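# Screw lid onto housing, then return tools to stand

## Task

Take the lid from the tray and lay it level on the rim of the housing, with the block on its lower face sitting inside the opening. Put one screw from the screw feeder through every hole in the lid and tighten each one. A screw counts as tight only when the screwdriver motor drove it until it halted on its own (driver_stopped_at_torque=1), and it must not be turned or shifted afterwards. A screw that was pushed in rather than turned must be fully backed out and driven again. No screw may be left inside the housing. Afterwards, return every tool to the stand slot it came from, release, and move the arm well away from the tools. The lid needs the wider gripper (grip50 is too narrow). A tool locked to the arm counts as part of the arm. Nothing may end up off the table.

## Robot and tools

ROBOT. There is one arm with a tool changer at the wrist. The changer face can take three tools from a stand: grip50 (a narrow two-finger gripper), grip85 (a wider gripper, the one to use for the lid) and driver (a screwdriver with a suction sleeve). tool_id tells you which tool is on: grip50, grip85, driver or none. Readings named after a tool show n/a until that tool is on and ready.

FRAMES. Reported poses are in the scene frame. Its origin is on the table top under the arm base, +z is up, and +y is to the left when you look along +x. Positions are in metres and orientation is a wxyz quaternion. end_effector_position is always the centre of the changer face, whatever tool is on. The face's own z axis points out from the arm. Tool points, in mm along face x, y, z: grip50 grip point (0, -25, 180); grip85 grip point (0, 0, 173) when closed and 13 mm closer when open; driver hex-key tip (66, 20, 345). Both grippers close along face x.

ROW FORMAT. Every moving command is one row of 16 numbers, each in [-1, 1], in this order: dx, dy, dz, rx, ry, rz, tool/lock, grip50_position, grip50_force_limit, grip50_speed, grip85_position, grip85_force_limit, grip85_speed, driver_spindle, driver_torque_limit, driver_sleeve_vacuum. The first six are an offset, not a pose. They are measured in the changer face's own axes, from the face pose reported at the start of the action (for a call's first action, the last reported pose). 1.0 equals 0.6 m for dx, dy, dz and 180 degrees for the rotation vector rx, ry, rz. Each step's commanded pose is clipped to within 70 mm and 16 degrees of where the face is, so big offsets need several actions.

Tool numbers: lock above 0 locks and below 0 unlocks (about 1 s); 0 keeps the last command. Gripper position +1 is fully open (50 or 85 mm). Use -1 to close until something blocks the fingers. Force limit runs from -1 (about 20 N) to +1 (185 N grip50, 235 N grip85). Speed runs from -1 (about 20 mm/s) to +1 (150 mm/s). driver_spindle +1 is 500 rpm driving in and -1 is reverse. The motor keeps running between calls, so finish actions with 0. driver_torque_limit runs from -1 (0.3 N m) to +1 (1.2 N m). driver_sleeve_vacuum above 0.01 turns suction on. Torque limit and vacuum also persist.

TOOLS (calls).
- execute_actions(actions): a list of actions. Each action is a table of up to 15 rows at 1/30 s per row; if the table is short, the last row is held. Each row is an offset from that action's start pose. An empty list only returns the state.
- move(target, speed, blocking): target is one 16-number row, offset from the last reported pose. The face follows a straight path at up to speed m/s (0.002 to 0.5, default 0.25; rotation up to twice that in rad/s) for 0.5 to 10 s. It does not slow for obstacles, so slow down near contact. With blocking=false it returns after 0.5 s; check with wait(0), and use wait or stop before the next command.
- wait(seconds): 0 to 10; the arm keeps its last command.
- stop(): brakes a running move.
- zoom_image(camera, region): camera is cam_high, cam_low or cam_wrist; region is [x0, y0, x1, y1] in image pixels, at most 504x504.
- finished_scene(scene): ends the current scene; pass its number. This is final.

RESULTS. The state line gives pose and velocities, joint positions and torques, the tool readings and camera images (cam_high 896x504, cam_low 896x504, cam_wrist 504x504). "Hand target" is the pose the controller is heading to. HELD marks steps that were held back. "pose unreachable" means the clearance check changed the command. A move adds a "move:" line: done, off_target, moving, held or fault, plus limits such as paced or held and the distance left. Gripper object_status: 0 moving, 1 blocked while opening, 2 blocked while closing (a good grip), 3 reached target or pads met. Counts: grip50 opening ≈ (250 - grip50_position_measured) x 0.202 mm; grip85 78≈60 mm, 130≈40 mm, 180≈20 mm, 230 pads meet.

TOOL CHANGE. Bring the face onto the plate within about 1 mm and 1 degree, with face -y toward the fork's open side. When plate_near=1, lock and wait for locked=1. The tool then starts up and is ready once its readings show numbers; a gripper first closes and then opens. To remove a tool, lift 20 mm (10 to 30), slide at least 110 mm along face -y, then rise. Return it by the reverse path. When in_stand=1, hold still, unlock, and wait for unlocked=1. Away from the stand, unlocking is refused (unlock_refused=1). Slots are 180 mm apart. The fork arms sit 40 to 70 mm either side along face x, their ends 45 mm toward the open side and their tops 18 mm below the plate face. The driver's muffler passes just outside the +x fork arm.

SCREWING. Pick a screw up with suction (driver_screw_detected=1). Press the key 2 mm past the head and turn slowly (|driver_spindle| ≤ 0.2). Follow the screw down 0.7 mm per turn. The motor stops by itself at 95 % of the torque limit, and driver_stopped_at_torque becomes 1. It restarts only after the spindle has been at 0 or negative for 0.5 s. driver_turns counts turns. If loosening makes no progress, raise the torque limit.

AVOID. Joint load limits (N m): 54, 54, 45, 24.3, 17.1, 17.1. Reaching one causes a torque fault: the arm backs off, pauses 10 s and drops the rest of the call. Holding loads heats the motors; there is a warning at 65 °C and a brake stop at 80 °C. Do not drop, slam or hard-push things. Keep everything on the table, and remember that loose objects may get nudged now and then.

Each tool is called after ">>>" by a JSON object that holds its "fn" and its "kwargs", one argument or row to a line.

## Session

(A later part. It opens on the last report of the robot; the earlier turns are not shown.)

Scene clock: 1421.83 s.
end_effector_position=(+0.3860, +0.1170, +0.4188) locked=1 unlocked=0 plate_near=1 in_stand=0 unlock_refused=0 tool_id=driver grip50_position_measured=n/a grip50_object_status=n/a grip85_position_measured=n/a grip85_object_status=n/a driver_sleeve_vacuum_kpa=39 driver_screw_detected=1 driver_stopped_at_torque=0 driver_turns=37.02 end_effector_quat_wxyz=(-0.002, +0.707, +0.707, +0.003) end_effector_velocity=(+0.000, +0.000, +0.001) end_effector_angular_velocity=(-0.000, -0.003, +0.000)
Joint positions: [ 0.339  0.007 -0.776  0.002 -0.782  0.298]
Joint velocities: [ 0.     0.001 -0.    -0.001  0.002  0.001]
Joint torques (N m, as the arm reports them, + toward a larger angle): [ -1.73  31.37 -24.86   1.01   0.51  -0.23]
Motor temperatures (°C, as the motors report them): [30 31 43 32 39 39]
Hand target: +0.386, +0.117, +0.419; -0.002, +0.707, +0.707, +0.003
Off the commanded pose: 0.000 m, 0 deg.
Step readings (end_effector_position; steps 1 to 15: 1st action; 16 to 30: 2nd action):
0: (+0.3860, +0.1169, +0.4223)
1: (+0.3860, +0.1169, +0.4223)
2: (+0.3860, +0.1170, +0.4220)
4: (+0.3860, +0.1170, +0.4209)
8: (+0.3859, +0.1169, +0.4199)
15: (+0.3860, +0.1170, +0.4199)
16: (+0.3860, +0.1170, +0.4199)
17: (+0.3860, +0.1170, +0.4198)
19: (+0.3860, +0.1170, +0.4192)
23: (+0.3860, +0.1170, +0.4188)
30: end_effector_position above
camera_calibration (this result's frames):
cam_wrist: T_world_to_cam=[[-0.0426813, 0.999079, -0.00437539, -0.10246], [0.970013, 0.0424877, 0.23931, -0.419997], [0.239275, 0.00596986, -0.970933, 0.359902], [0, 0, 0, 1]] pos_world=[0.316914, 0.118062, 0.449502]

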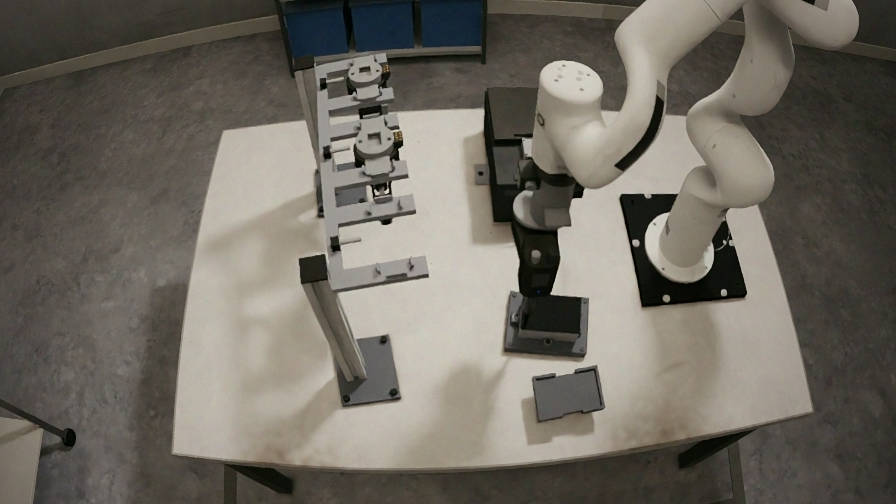

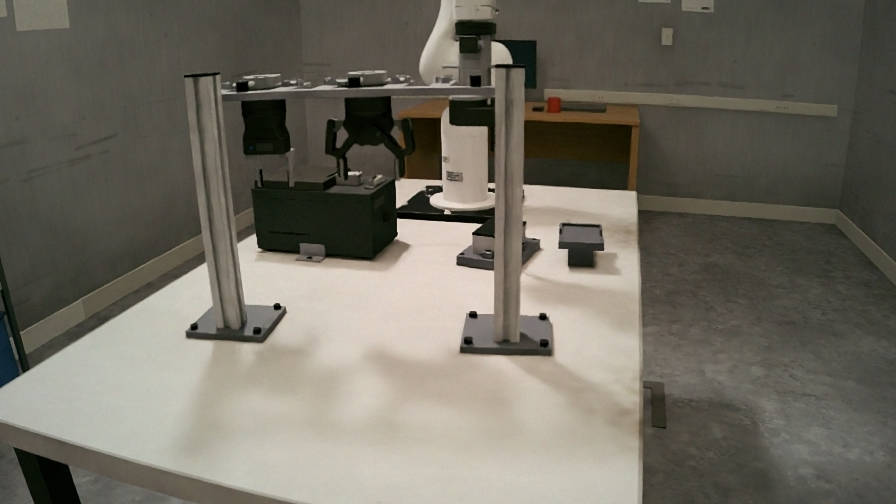

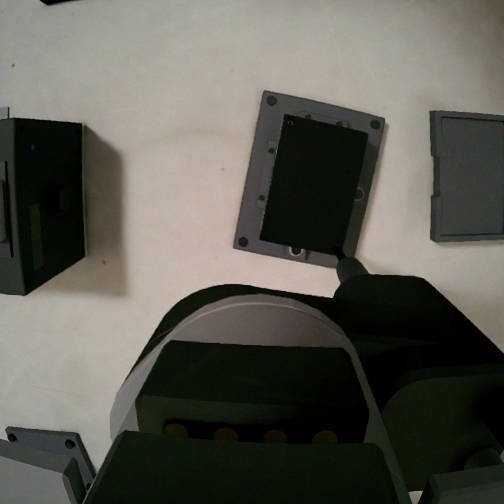

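>>> {"fn": "execute_actions", "kwargs": {
  "actions": [
    [[0,0,0.002,0,0,0,0,1,0,0,1,0,0,0,-0.3,1]]
  ]
}}

Scene clock: 1426.53 s.
end_effector_position=(+0.3861, +0.1170, +0.4176) locked=1 unlocked=0 plate_near=1 in_stand=0 unlock_refused=0 tool_id=driver grip50_position_measured=n/a grip50_object_status=n/a grip85_position_measured=n/a grip85_object_status=n/a driver_sleeve_vacuum_kpa=39 driver_screw_detected=1 driver_stopped_at_torque=0 driver_turns=37.02 end_effector_quat_wxyz=(-0.002, +0.707, +0.707, +0.003) end_effector_velocity=(+0.000, -0.000, -0.000) end_effector_angular_velocity=(+0.000, -0.001, -0.001)
Joint positions: [ 0.339  0.006 -0.775  0.002 -0.779  0.298]
Joint velocities: [-0.001  0.     0.001  0.     0.002 -0.   ]
Joint torques (N m, as the arm reports them, + toward a larger angle): [ -0.9   28.69 -23.22   1.09   0.3   -0.49]
Motor temperatures (°C, as the motors report them): [30 31 43 32 39 39]
Hand target: +0.386, +0.117, +0.418; -0.002, +0.707, +0.707, +0.003
Off the commanded pose: 0.000 m, 0 deg.
Step readings (end_effector_position):
0: (+0.3860, +0.1170, +0.4187)
1: (+0.3860, +0.1170, +0.4187)
2: (+0.3860, +0.1170, +0.4186)
4: (+0.3861, +0.1170, +0.4181)
8: (+0.3861, +0.1170, +0.4177)
15: end_effector_position above
camera_calibration (this result's frames):
cam_wrist: T_world_to_cam=[[-0.0426509, 0.999081, -0.00432814, -0.102507], [0.969956, 0.0424453, 0.239551, -0.419848], [0.239514, 0.00601895, -0.970874, 0.358663], [0, 0, 0, 1]] pos_world=[0.316957, 0.118074, 0.448348]

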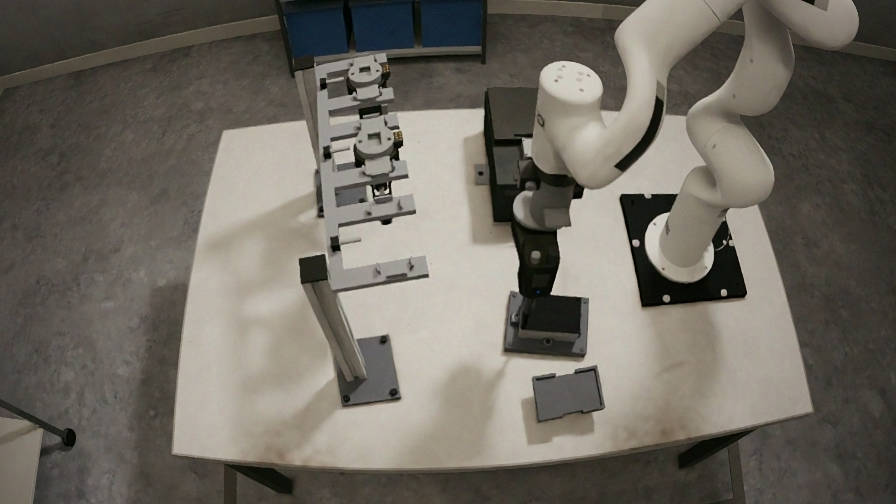

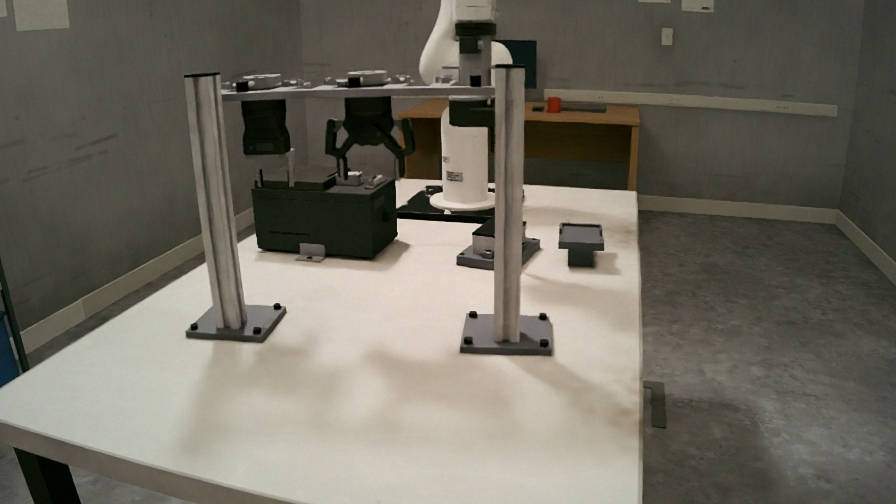

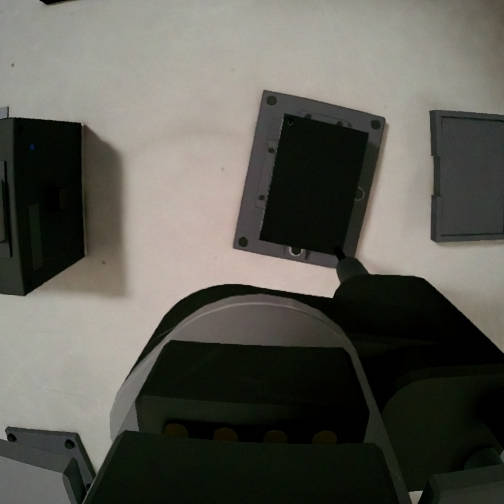

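Contact at thread start. Drive.

>>> {"fn": "execute_actions", "kwargs": {
  "actions": [
    [[0,0,0.001,0,0,0,0,1,0,0,1,0,0,0.2,-0.3,1]],
    [[0,0,0.001,0,0,0,0,1,0,0,1,0,0,0.2,-0.3,1]],
    [[0,0,0.001,0,0,0,0,1,0,0,1,0,0,0.2,-0.3,1]],
    [[0,0,0.001,0,0,0,0,1,0,0,1,0,0,0.2,-0.3,1]],
    [[0,0,0.001,0,0,0,0,1,0,0,1,0,0,0.2,-0.3,1]],
    [[0,0,0.001,0,0,0,0,1,0,0,1,0,0,0.2,-0.3,1]],
    [[0,0,0.001,0,0,0,0,1,0,0,1,0,0,0.2,-0.3,1]],
    [[0,0,0.001,0,0,0,0,1,0,0,1,0,0,0.2,-0.3,1]],
    [[0,0,0.001,0,0,0,0,1,0,0,1,0,0,0.2,-0.3,1]]
  ]
}}

Scene clock: 1439.50 s.
end_effector_position=(+0.3860, +0.1170, +0.4122) locked=1 unlocked=0 plate_near=1 in_stand=0 unlock_refused=0 tool_id=driver grip50_position_measured=n/a grip50_object_status=n/a grip85_position_measured=n/a grip85_object_status=n/a driver_sleeve_vacuum_kpa=40 driver_screw_detected=1 driver_stopped_at_torque=1 driver_turns=43.17 end_effector_quat_wxyz=(-0.002, +0.707, +0.707, +0.003) end_effector_velocity=(+0.000, +0.000, +0.000) end_effector_angular_velocity=(-0.000, +0.000, +0.000)
Joint positions: [ 0.339 -0.001 -0.769  0.002 -0.766  0.298]
Joint velocities: [-0. -0. -0. -0. -0. -0.]
Joint torques (N m, as the arm reports them, + toward a larger angle): [ -0.88  27.82 -22.79   0.58   0.26  -0.33]
Motor temperatures (°C, as the motors report them): [30 31 43 32 39 39]
Hand target: +0.386, +0.117, +0.412; -0.002, +0.707, +0.707, +0.003
Off the commanded pose: 0.000 m, 0 deg.
Step readings (end_effector_position; steps 1 to 15: 1st action; 16 to 30: 2nd action; 31 to 45: 3rd action; 46 to 60: 4th action; 61 to 75: 5th action; 76 to 90: 6th action; 91 to 105: 7th action; 106 to 120: 8th action; 121 to 135: 9th action):
0: (+0.3860, +0.1170, +0.4176)
1: (+0.3860, +0.1170, +0.4176)
2: (+0.3860, +0.1170, +0.4175)
4: (+0.3860, +0.1170, +0.4172)
8: (+0.3860, +0.1170, +0.4170)
15: (+0.3860, +0.1170, +0.4170)
16: (+0.3860, +0.1170, +0.4170)
17: (+0.3861, +0.1170, +0.4169)
19: (+0.3860, +0.1170, +0.4166)
23: (+0.3860, +0.1170, +0.4164)
30: (+0.3860, +0.1170, +0.4164)
31: (+0.3860, +0.1170, +0.4164)
32: (+0.3860, +0.1170, +0.4163)
34: (+0.3860, +0.1170, +0.4160)
38: (+0.3860, +0.1170, +0.4158)
45: (+0.3860, +0.1170, +0.4158)
46: (+0.3860, +0.1170, +0.4158)
47: (+0.3860, +0.1170, +0.4157)
49: (+0.3860, +0.1170, +0.4154)
53: (+0.3860, +0.1170, +0.4152)
60: (+0.3860, +0.1170, +0.4152)
61: (+0.3860, +0.1170, +0.4152)
62: (+0.3860, +0.1170, +0.4151)
64: (+0.3860, +0.1170, +0.4148)
68: (+0.3860, +0.1170, +0.4146)
75: (+0.3860, +0.1170, +0.4146)
76: (+0.3860, +0.1170, +0.4146)
77: (+0.3860, +0.1170, +0.4145)
79: (+0.3860, +0.1170, +0.4142)
83: (+0.3860, +0.1170, +0.4140)
90: (+0.3860, +0.1170, +0.4140)
91: (+0.3860, +0.1170, +0.4140)
92: (+0.3861, +0.1170, +0.4139)
94: (+0.3860, +0.1170, +0.4136)
98: (+0.3860, +0.1170, +0.4134)
105: (+0.3860, +0.1170, +0.4134)
106: (+0.3860, +0.1170, +0.4134)
107: (+0.3861, +0.1170, +0.4133)
109: (+0.3860, +0.1170, +0.4130)
113: (+0.3860, +0.1170, +0.4128)
120: (+0.3860, +0.1170, +0.4128)
121: (+0.3860, +0.1170, +0.4128)
122: (+0.3860, +0.1170, +0.4127)
124: (+0.3860, +0.1170, +0.4125)
128: (+0.3860, +0.1170, +0.4122)
135: end_effector_position above
camera_calibration (this result's frames):
cam_wrist: T_world_to_cam=[[-0.0423541, 0.999093, -0.00431313, -0.102687], [0.969994, 0.0421542, 0.239445, -0.418478], [0.23941, 0.00595777, -0.9709, 0.353484], [0, 0, 0, 1]] pos_world=[0.316944, 0.118128, 0.442958]

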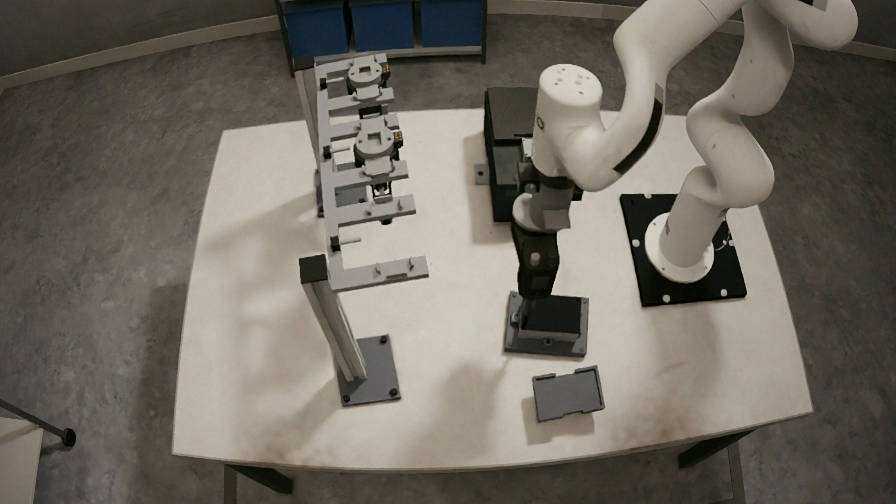

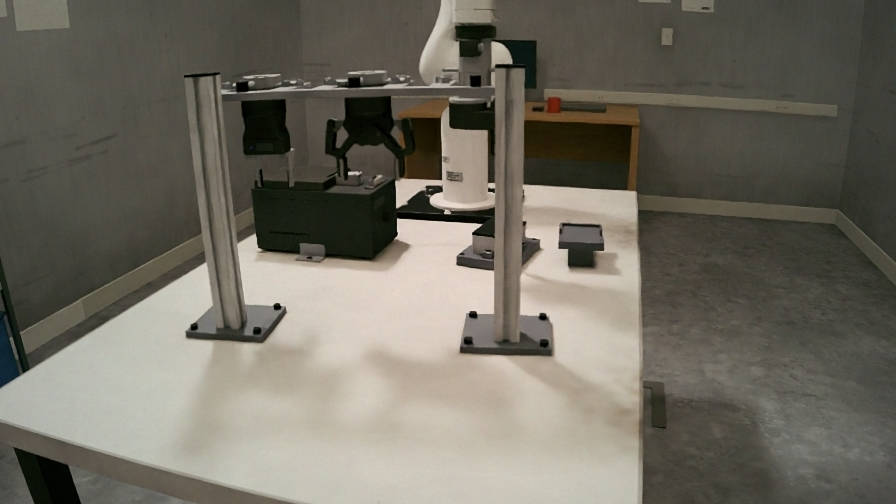

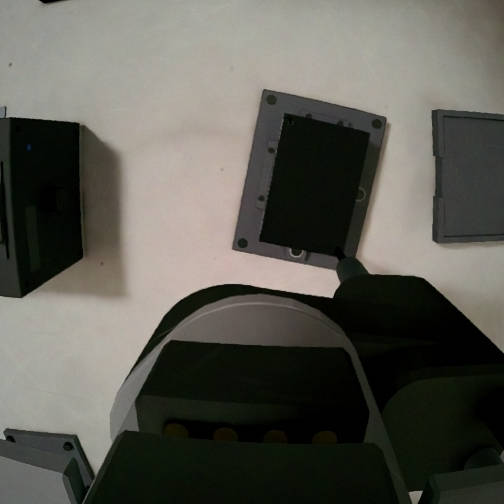

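>>> {"fn": "execute_actions", "kwargs": {
  "actions": [
    [[0,0,0,0,0,0,0,1,0,0,1,0,0,0,-0.3,0]],
    [[0,0,-0.04,0,0,0,0,1,0,0,1,0,0,0,-0.3,0]]
  ]
}}

>>> {"fn": "move", "kwargs": {
  "target": [0,0,-0.2,0,0,0,0,1,0,0,1,0,0,0,-0.3,0],
  "speed": 0.25
}}

Scene clock: 1453.23 s.
end_effector_position=(+0.3858, +0.1168, +0.4359) locked=1 unlocked=0 plate_near=1 in_stand=0 unlock_refused=0 tool_id=driver grip50_position_measured=n/a grip50_object_status=n/a grip85_position_measured=n/a grip85_object_status=n/a driver_sleeve_vacuum_kpa=0 driver_screw_detected=0 driver_stopped_at_torque=1 driver_turns=43.17 end_effector_quat_wxyz=(-0.002, +0.707, +0.707, +0.003) end_effector_velocity=(+0.002, +0.001, +0.002) end_effector_angular_velocity=(+0.002, -0.008, +0.000)
Joint positions: [ 0.339  0.028 -0.798  0.002 -0.825  0.298]
Joint velocities: [ 0.     0.001 -0.004  0.     0.003  0.   ]
Joint torques (N m, as the arm reports them, + toward a larger angle): [ -0.75  31.57 -25.56   0.87   0.6   -0.19]
Motor temperatures (°C, as the motors report them): [30 31 42 32 39 39]
Hand target: +0.386, +0.117, +0.436; -0.002, +0.707, +0.707, +0.003
Off the commanded pose: 0.000 m, 0 deg.
Step readings (end_effector_position; steps 1 to 15: 1st action; 16 to 30: 2nd action):
0: (+0.3860, +0.1170, +0.4122)
1: (+0.3860, +0.1170, +0.4122)
2: (+0.3860, +0.1170, +0.4122)
4: (+0.3860, +0.1170, +0.4122)
8: (+0.3860, +0.1170, +0.4122)
15: (+0.3860, +0.1170, +0.4122)
16: (+0.3860, +0.1170, +0.4122)
17: (+0.3860, +0.1170, +0.4132)
19: (+0.3856, +0.1168, +0.4234)
23: (+0.3862, +0.1170, +0.4355)
30: end_effector_position above
camera_calibration (this result's frames):
cam_wrist: T_world_to_cam=[[-0.0424892, 0.999087, -0.00450603, -0.102265], [0.970219, 0.0423372, 0.238501, -0.423629], [0.238474, 0.00576189, -0.971132, 0.377012], [0, 0, 0, 1]] pos_world=[0.31676, 0.117934, 0.466703]

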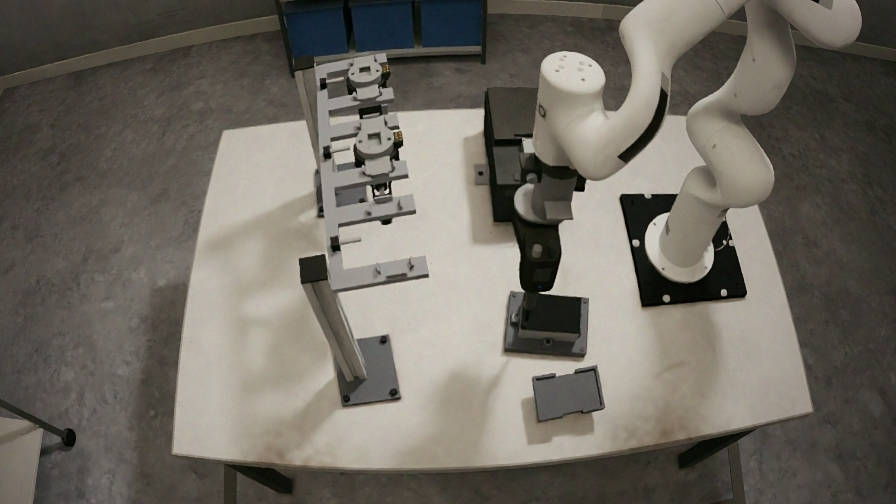

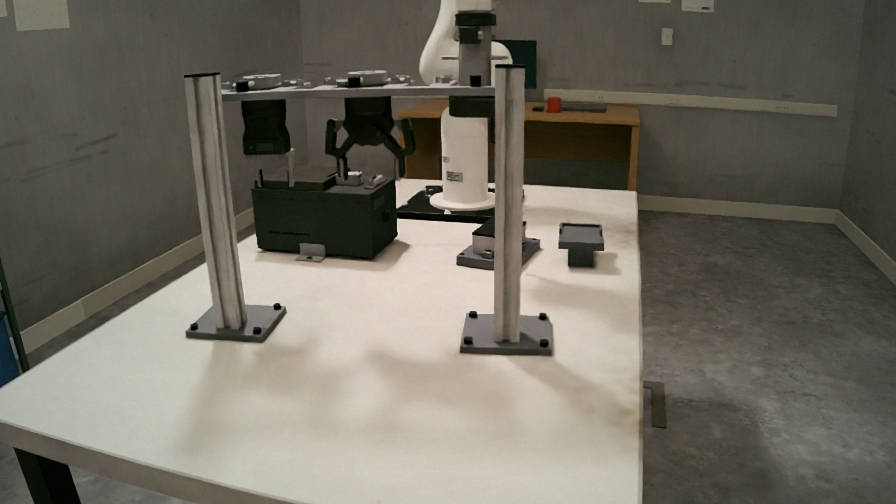

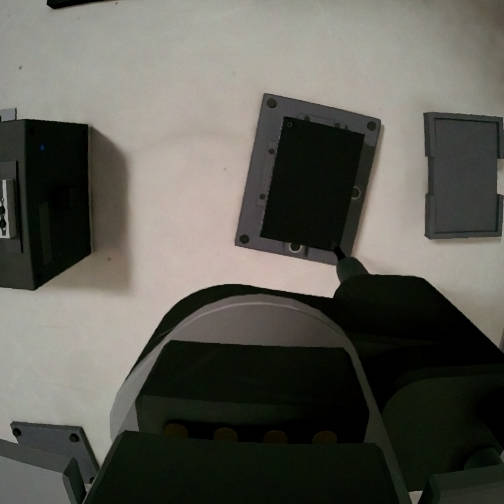

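Scene clock: 1454.17 s.
end_effector_position=(+0.3857, +0.1161, +0.5552) locked=1 unlocked=0 plate_near=1 in_stand=0 unlock_refused=0 tool_id=driver grip50_position_measured=n/a grip50_object_status=n/a grip85_position_measured=n/a grip85_object_status=n/a driver_sleeve_vacuum_kpa=0 driver_screw_detected=0 driver_stopped_at_torque=1 driver_turns=43.17 end_effector_quat_wxyz=(-0.003, +0.707, +0.707, +0.002) end_effector_velocity=(+0.001, +0.000, +0.003) end_effector_angular_velocity=(+0.001, -0.002, +0.000)
Joint positions: [ 0.339  0.113 -0.993  0.002 -1.107  0.298]
Joint velocities: [-0.     0.    -0.008 -0.    -0.005 -0.001]
Joint torques (N m, as the arm reports them, + toward a larger angle): [ -2.81  27.88 -26.73   0.68   0.6   -0.25]
Motor temperatures (°C, as the motors report them): [30 31 42 32 39 39]
Hand target: +0.386, +0.116, +0.556; -0.002, +0.707, +0.707, +0.003
Off the commanded pose: 0.001 m, 0 deg.
move: done
camera_calibration (this result's frames):
cam_wrist: T_world_to_cam=[[-0.0429097, 0.999068, -0.004571, -0.100813], [0.970486, 0.042768, 0.237336, -0.451397], [0.23731, 0.00574793, -0.971417, 0.49354], [0, 0, 0, 1]] pos_world=[0.316626, 0.117187, 0.586105]

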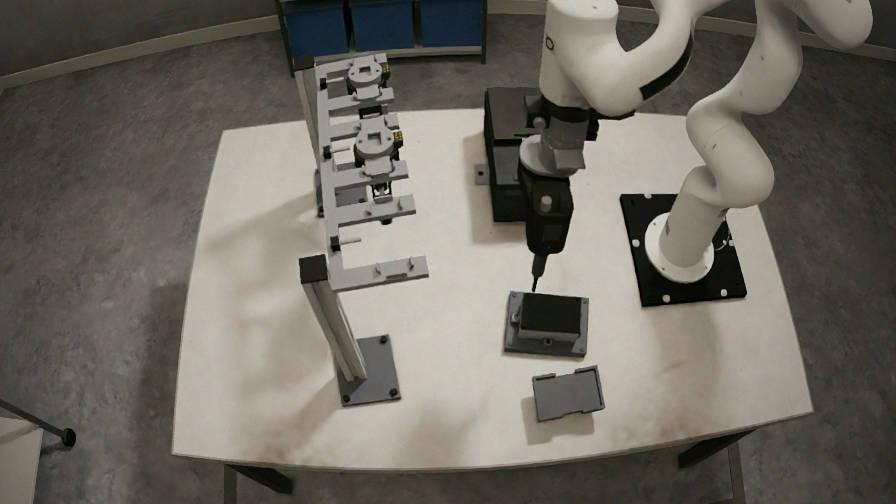

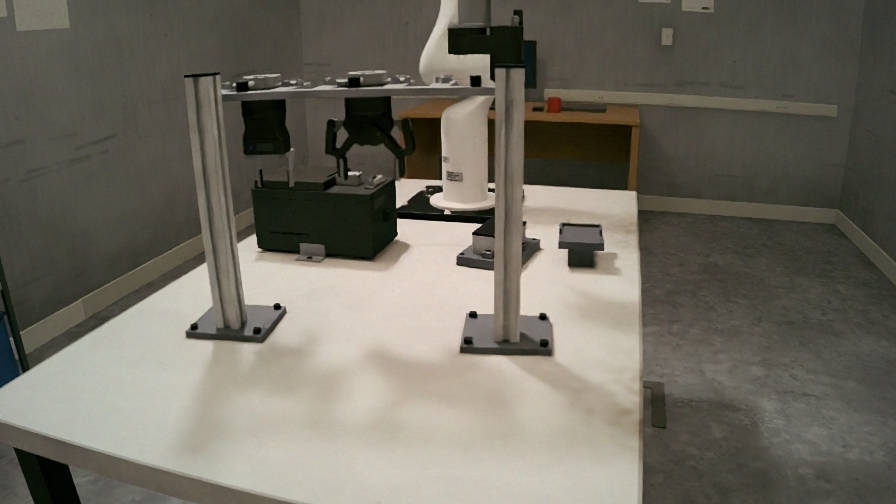

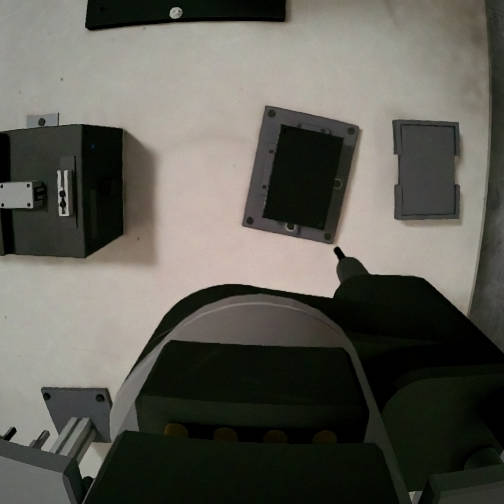

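>>> {"fn": "move", "kwargs": {
  "target": [-0.48,-0.0705,0.02,0,0,0,0,1,0,0,1,0,0,0,-0.3,1],
  "speed": 0.25
}}

>>> {"fn": "zoom_image", "kwargs": {
  "camera": "cam_wrist",
  "region": [300, 200, 360, 270]
}}

Scene clock: 1464.73 s.
end_effector_position=(+0.3430, -0.1715, +0.5417) locked=1 unlocked=0 plate_near=1 in_stand=0 unlock_refused=0 tool_id=driver grip50_position_measured=n/a grip50_object_status=n/a grip85_position_measured=n/a grip85_object_status=n/a driver_sleeve_vacuum_kpa=14 driver_screw_detected=0 driver_stopped_at_torque=1 driver_turns=43.17 end_effector_quat_wxyz=(-0.002, +0.707, +0.707, +0.002) end_effector_velocity=(-0.000, -0.002, +0.000) end_effector_angular_velocity=(+0.001, +0.002, -0.000)
Joint positions: [-0.416  0.166 -0.92   0.    -1.086 -0.456]
Joint velocities: [-0.004 -0.002 -0.002 -0.    -0.002 -0.004]
Joint torques (N m, as the arm reports them, + toward a larger angle): [ -1.07  24.47 -26.75   0.94  -0.13  -0.27]
Motor temperatures (°C, as the motors report them): [30 31 43 32 39 39]
Hand target: +0.343, -0.172, +0.542; -0.002, +0.707, +0.707, +0.002
Off the commanded pose: 0.001 m, 0 deg.
move: done
camera_calibration (this result's frames):
cam_wrist: T_world_to_cam=[[-0.043181, 0.999052, -0.00560209, 0.185321], [0.970258, 0.043272, 0.238176, -0.394779], [0.238192, 0.00484919, -0.971206, 0.491608], [0, 0, 0, 1]] pos_world=[0.273943, -0.170446, 0.572517]

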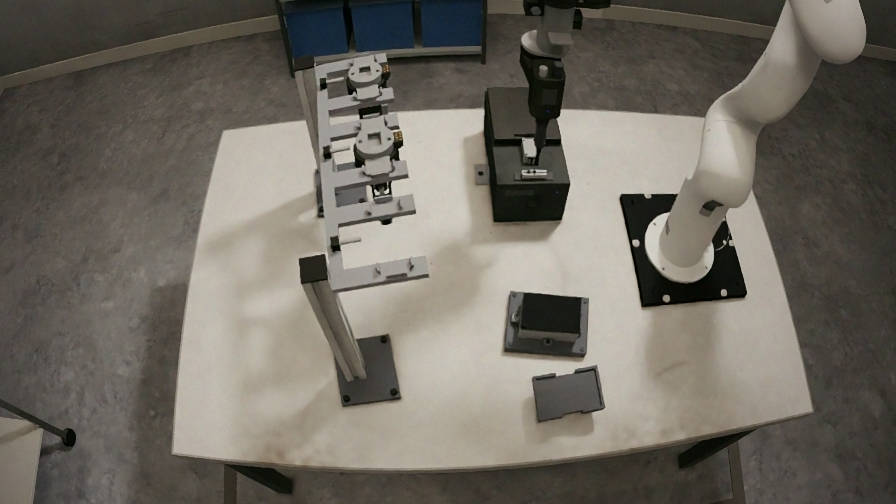

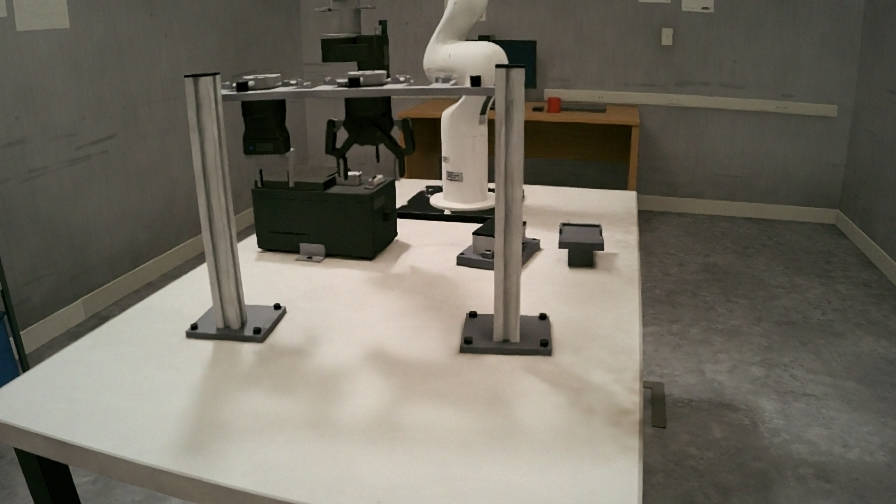

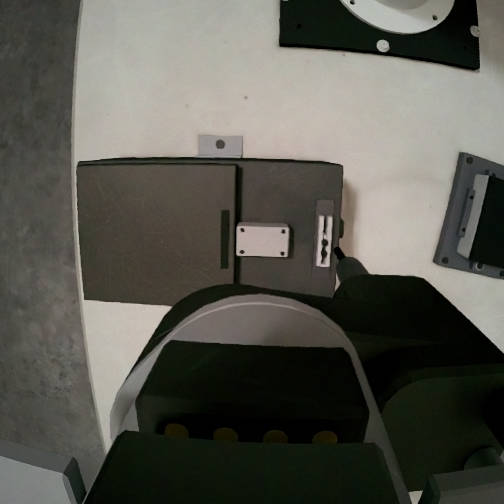

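Region (300, 200, 360, 270) of cam_wrist's 504x504 image, scaled by 7.200, with more detail than that image has; it fills the left 432 columns of this view, and the rest is white.

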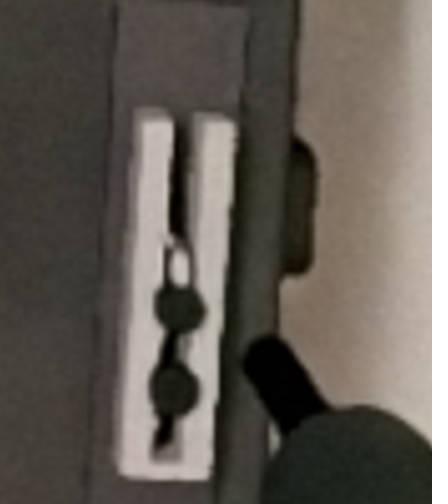

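>>> {"fn": "execute_actions", "kwargs": {
  "actions": []
}}

Scene clock: 1496.40 s.
end_effector_position=(+0.3430, -0.1718, +0.5417) locked=1 unlocked=0 plate_near=1 in_stand=0 unlock_refused=0 tool_id=driver grip50_position_measured=n/a grip50_object_status=n/a grip85_position_measured=n/a grip85_object_status=n/a driver_sleeve_vacuum_kpa=14 driver_screw_detected=0 driver_stopped_at_torque=1 driver_turns=43.17 end_effector_quat_wxyz=(-0.002, +0.707, +0.707, +0.002) end_effector_velocity=(-0.000, -0.000, +0.000) end_effector_angular_velocity=(+0.001, -0.000, -0.001)
Joint positions: [-0.417  0.165 -0.921  0.    -1.086 -0.457]
Joint velocities: [-0.001  0.001 -0.     0.001 -0.001 -0.001]
Joint torques (N m, as the arm reports them, + toward a larger angle): [ -2.65  22.63 -26.21   0.94  -0.18  -0.24]
Motor temperatures (°C, as the motors report them): [30 31 43 32 39 39]
Hand target: +0.343, -0.172, +0.542; -0.002, +0.707, +0.707, +0.002
Off the commanded pose: 0.001 m, 0 deg.
camera_calibration (this result's frames):
cam_wrist: T_world_to_cam=[[-0.0428662, 0.999064, -0.00574754, 0.185584], [0.970243, 0.0430005, 0.238283, -0.394848], [0.238307, 0.00463776, -0.971179, 0.491499], [0, 0, 0, 1]] pos_world=[0.273926, -0.170712, 0.572486]

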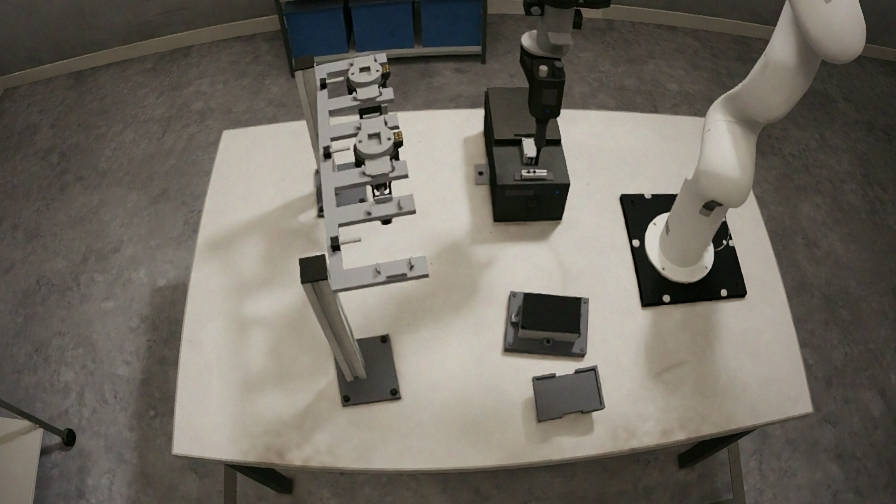

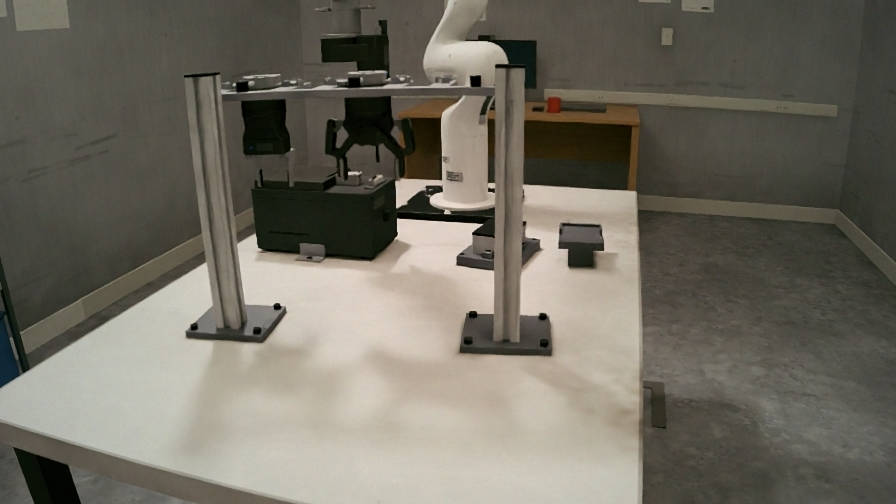

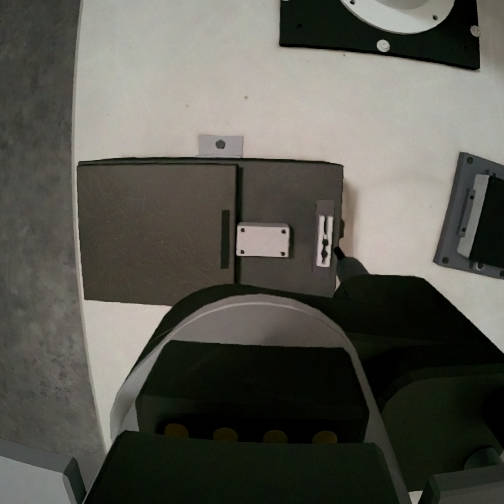

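>>> {"fn": "move", "kwargs": {
  "target": [-0.0142,0.0007,0.035,0,0,0,0,0,0,0,0,0,0,0,-0.3,1],
  "speed": 0.05
}}

>>> {"fn": "zoom_image", "kwargs": {
  "camera": "cam_wrist",
  "region": [300,220,360,270]
}}

Scene clock: 1503.83 s.
end_effector_position=(+0.3434, -0.1802, +0.5208) locked=1 unlocked=0 plate_near=1 in_stand=0 unlock_refused=0 tool_id=driver grip50_position_measured=n/a grip50_object_status=n/a grip85_position_measured=n/a grip85_object_status=n/a driver_sleeve_vacuum_kpa=14 driver_screw_detected=0 driver_stopped_at_torque=1 driver_turns=43.17 end_effector_quat_wxyz=(-0.002, +0.707, +0.707, +0.002) end_effector_velocity=(+0.000, -0.000, -0.001) end_effector_angular_velocity=(-0.000, -0.000, -0.000)
Joint positions: [-0.436  0.145 -0.892  0.    -1.036 -0.476]
Joint velocities: [-0.    -0.001  0.001  0.     0.002 -0.   ]
Joint torques (N m, as the arm reports them, + toward a larger angle): [ -1.32  25.38 -26.09   0.86  -0.14  -0.35]
Motor temperatures (°C, as the motors report them): [30 31 43 32 39 39]
Hand target: +0.343, -0.180, +0.521; -0.002, +0.707, +0.707, +0.002
Off the commanded pose: 0.000 m, 0 deg.
move: done
camera_calibration (this result's frames):
cam_wrist: T_world_to_cam=[[-0.0427923, 0.999067, -0.0058994, 0.193924], [0.97021, 0.0429642, 0.238425, -0.389971], [0.238456, 0.00447911, -0.971143, 0.471043], [0, 0, 0, 1]] pos_world=[0.274329, -0.179098, 0.551573]

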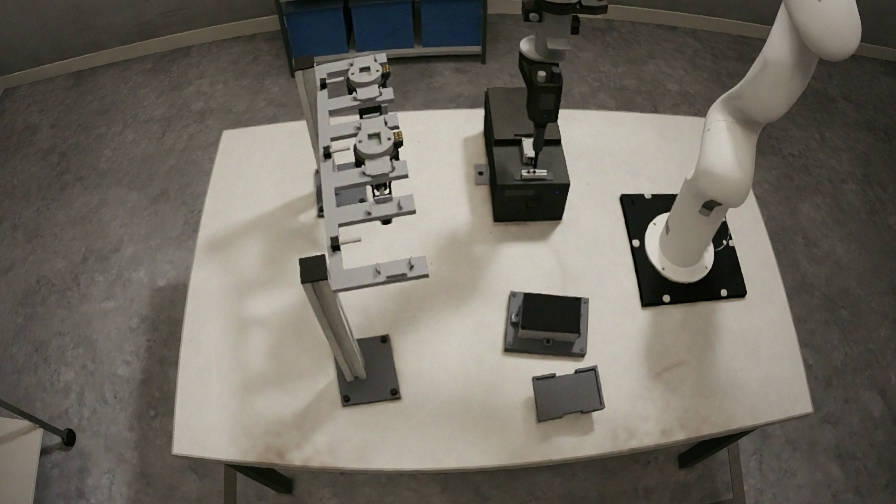

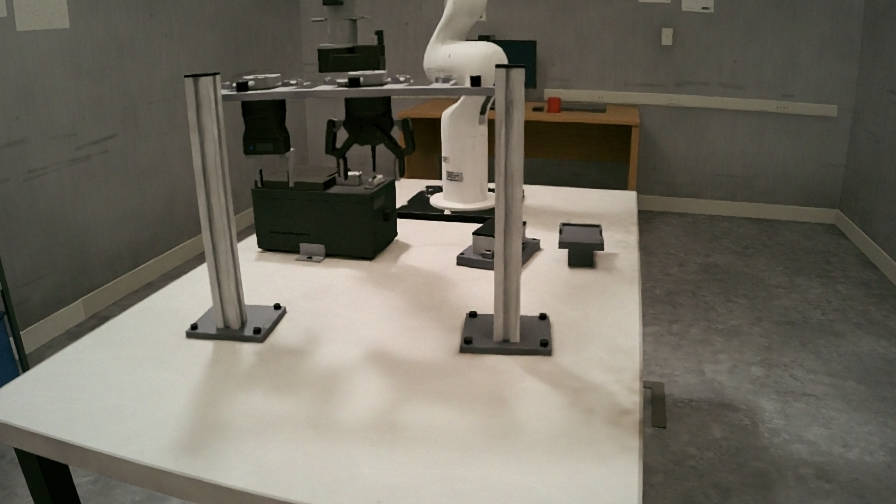

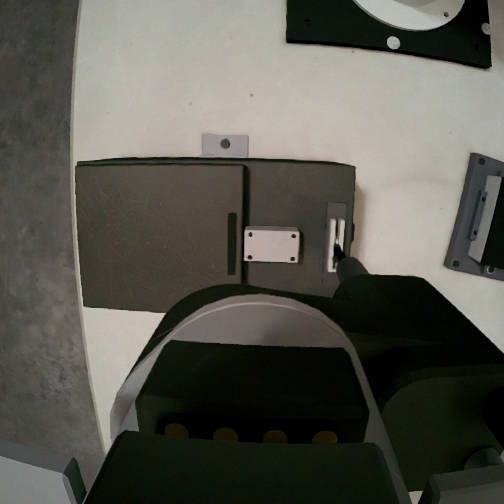

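Region (300, 220, 360, 270) of cam_wrist's 504x504 image, scaled by 8.400, with more detail than that image has.

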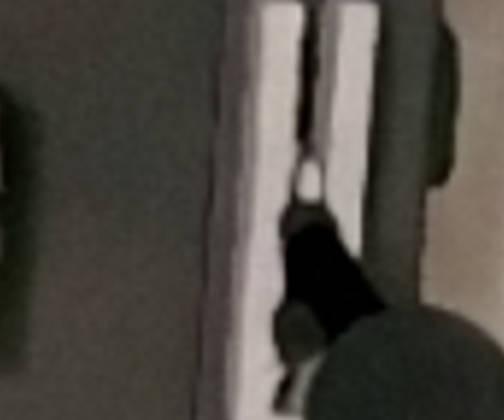

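>>> {"fn": "execute_actions", "kwargs": {
  "actions": [
    [[0,0,0.010,0,0,0,0,0,0,0,0,0,0,0,-0.3,1]],
    [[0,0,0.007,0,0,0,0,0,0,0,0,0,0,0,-0.3,1]],
    [[0,0,0.006,0,0,0,0,0,0,0,0,0,0,0,-0.3,1]],
    [[0,0,0,0,0,0,0,0,0,0,0,0,0,0.12,-0.3,1]],
    [[0,0,0,0,0,0,0,0,0,0,0,0,0,0,-0.3,1]],
    [[0,0,-0.02,0,0,0,0,0,0,0,0,0,0,0,-0.3,1]],
    [[0,0,-0.02,0,0,0,0,0,0,0,0,0,0,0,-0.3,1]]
  ]
}}

Scene clock: 1516.23 s.
end_effector_position=(+0.3434, -0.1803, +0.5309) locked=1 unlocked=0 plate_near=1 in_stand=0 unlock_refused=0 tool_id=driver grip50_position_measured=n/a grip50_object_status=n/a grip85_position_measured=n/a grip85_object_status=n/a driver_sleeve_vacuum_kpa=14 driver_screw_detected=0 driver_stopped_at_torque=0 driver_turns=43.65 end_effector_quat_wxyz=(-0.002, +0.707, +0.707, +0.002) end_effector_velocity=(-0.000, -0.000, +0.000) end_effector_angular_velocity=(+0.000, +0.000, +0.000)
Joint positions: [-0.436  0.15  -0.91   0.    -1.06  -0.476]
Joint velocities: [-0.     0.    -0.001  0.    -0.001 -0.   ]
Joint torques (N m, as the arm reports them, + toward a larger angle): [ -0.52  24.43 -26.18   1.04  -0.14  -0.32]
Motor temperatures (°C, as the motors report them): [30 31 43 32 39 39]
Hand target: +0.343, -0.180, +0.531; -0.002, +0.707, +0.707, +0.002
Off the commanded pose: 0.000 m, 0 deg.
Step readings (end_effector_position; steps 1 to 15: 1st action; 16 to 30: 2nd action; 31 to 45: 3rd action; 46 to 60: 4th action; 61 to 75: 5th action; 76 to 90: 6th action; 91 to 105: 7th action):
0: (+0.3434, -0.1803, +0.5206)
1: (+0.3434, -0.1803, +0.5206)
2: (+0.3434, -0.1803, +0.5201)
4: (+0.3434, -0.1803, +0.5172)
8: (+0.3433, -0.1802, +0.5148)
15: (+0.3434, -0.1802, +0.5148)
16: (+0.3434, -0.1802, +0.5148)
17: (+0.3434, -0.1802, +0.5144)
19: (+0.3435, -0.1802, +0.5124)
23: (+0.3435, -0.1802, +0.5110)
30: (+0.3434, -0.1802, +0.5108)
31: (+0.3434, -0.1802, +0.5107)
32: (+0.3435, -0.1802, +0.5104)
34: (+0.3434, -0.1802, +0.5086)
38: (+0.3434, -0.1802, +0.5074)
45: (+0.3434, -0.1802, +0.5072)
46: (+0.3434, -0.1802, +0.5072)
47: (+0.3435, -0.1802, +0.5072)
49: (+0.3435, -0.1802, +0.5072)
53: (+0.3435, -0.1802, +0.5073)
60: (+0.3434, -0.1802, +0.5072)
61: (+0.3434, -0.1802, +0.5072)
62: (+0.3434, -0.1802, +0.5072)
64: (+0.3434, -0.1802, +0.5072)
68: (+0.3434, -0.1802, +0.5072)
75: (+0.3434, -0.1802, +0.5072)
76: (+0.3434, -0.1802, +0.5072)
77: (+0.3434, -0.1802, +0.5081)
79: (+0.3432, -0.1801, +0.5137)
83: (+0.3434, -0.1802, +0.5186)
90: (+0.3434, -0.1802, +0.5190)
91: (+0.3434, -0.1802, +0.5191)
92: (+0.3433, -0.1802, +0.5199)
94: (+0.3432, -0.1802, +0.5256)
98: (+0.3435, -0.1803, +0.5308)
105: end_effector_position above
camera_calibration (this result's frames):
cam_wrist: T_world_to_cam=[[-0.042839, 0.999065, -0.00576701, 0.193963], [0.970256, 0.0429789, 0.238233, -0.392269], [0.238259, 0.0046102, -0.971191, 0.480985], [0, 0, 0, 1]] pos_world=[0.274312, -0.17914, 0.561699]

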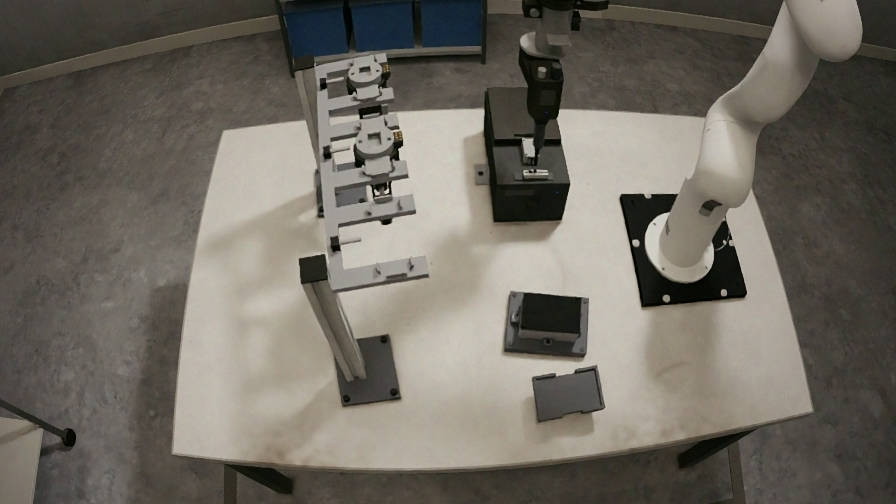

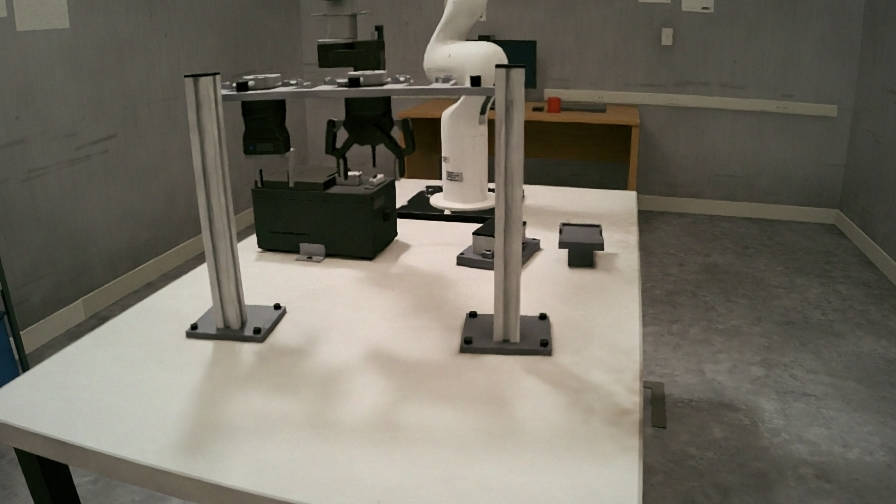

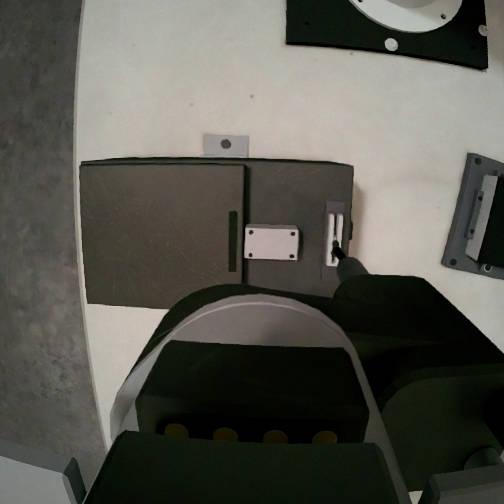

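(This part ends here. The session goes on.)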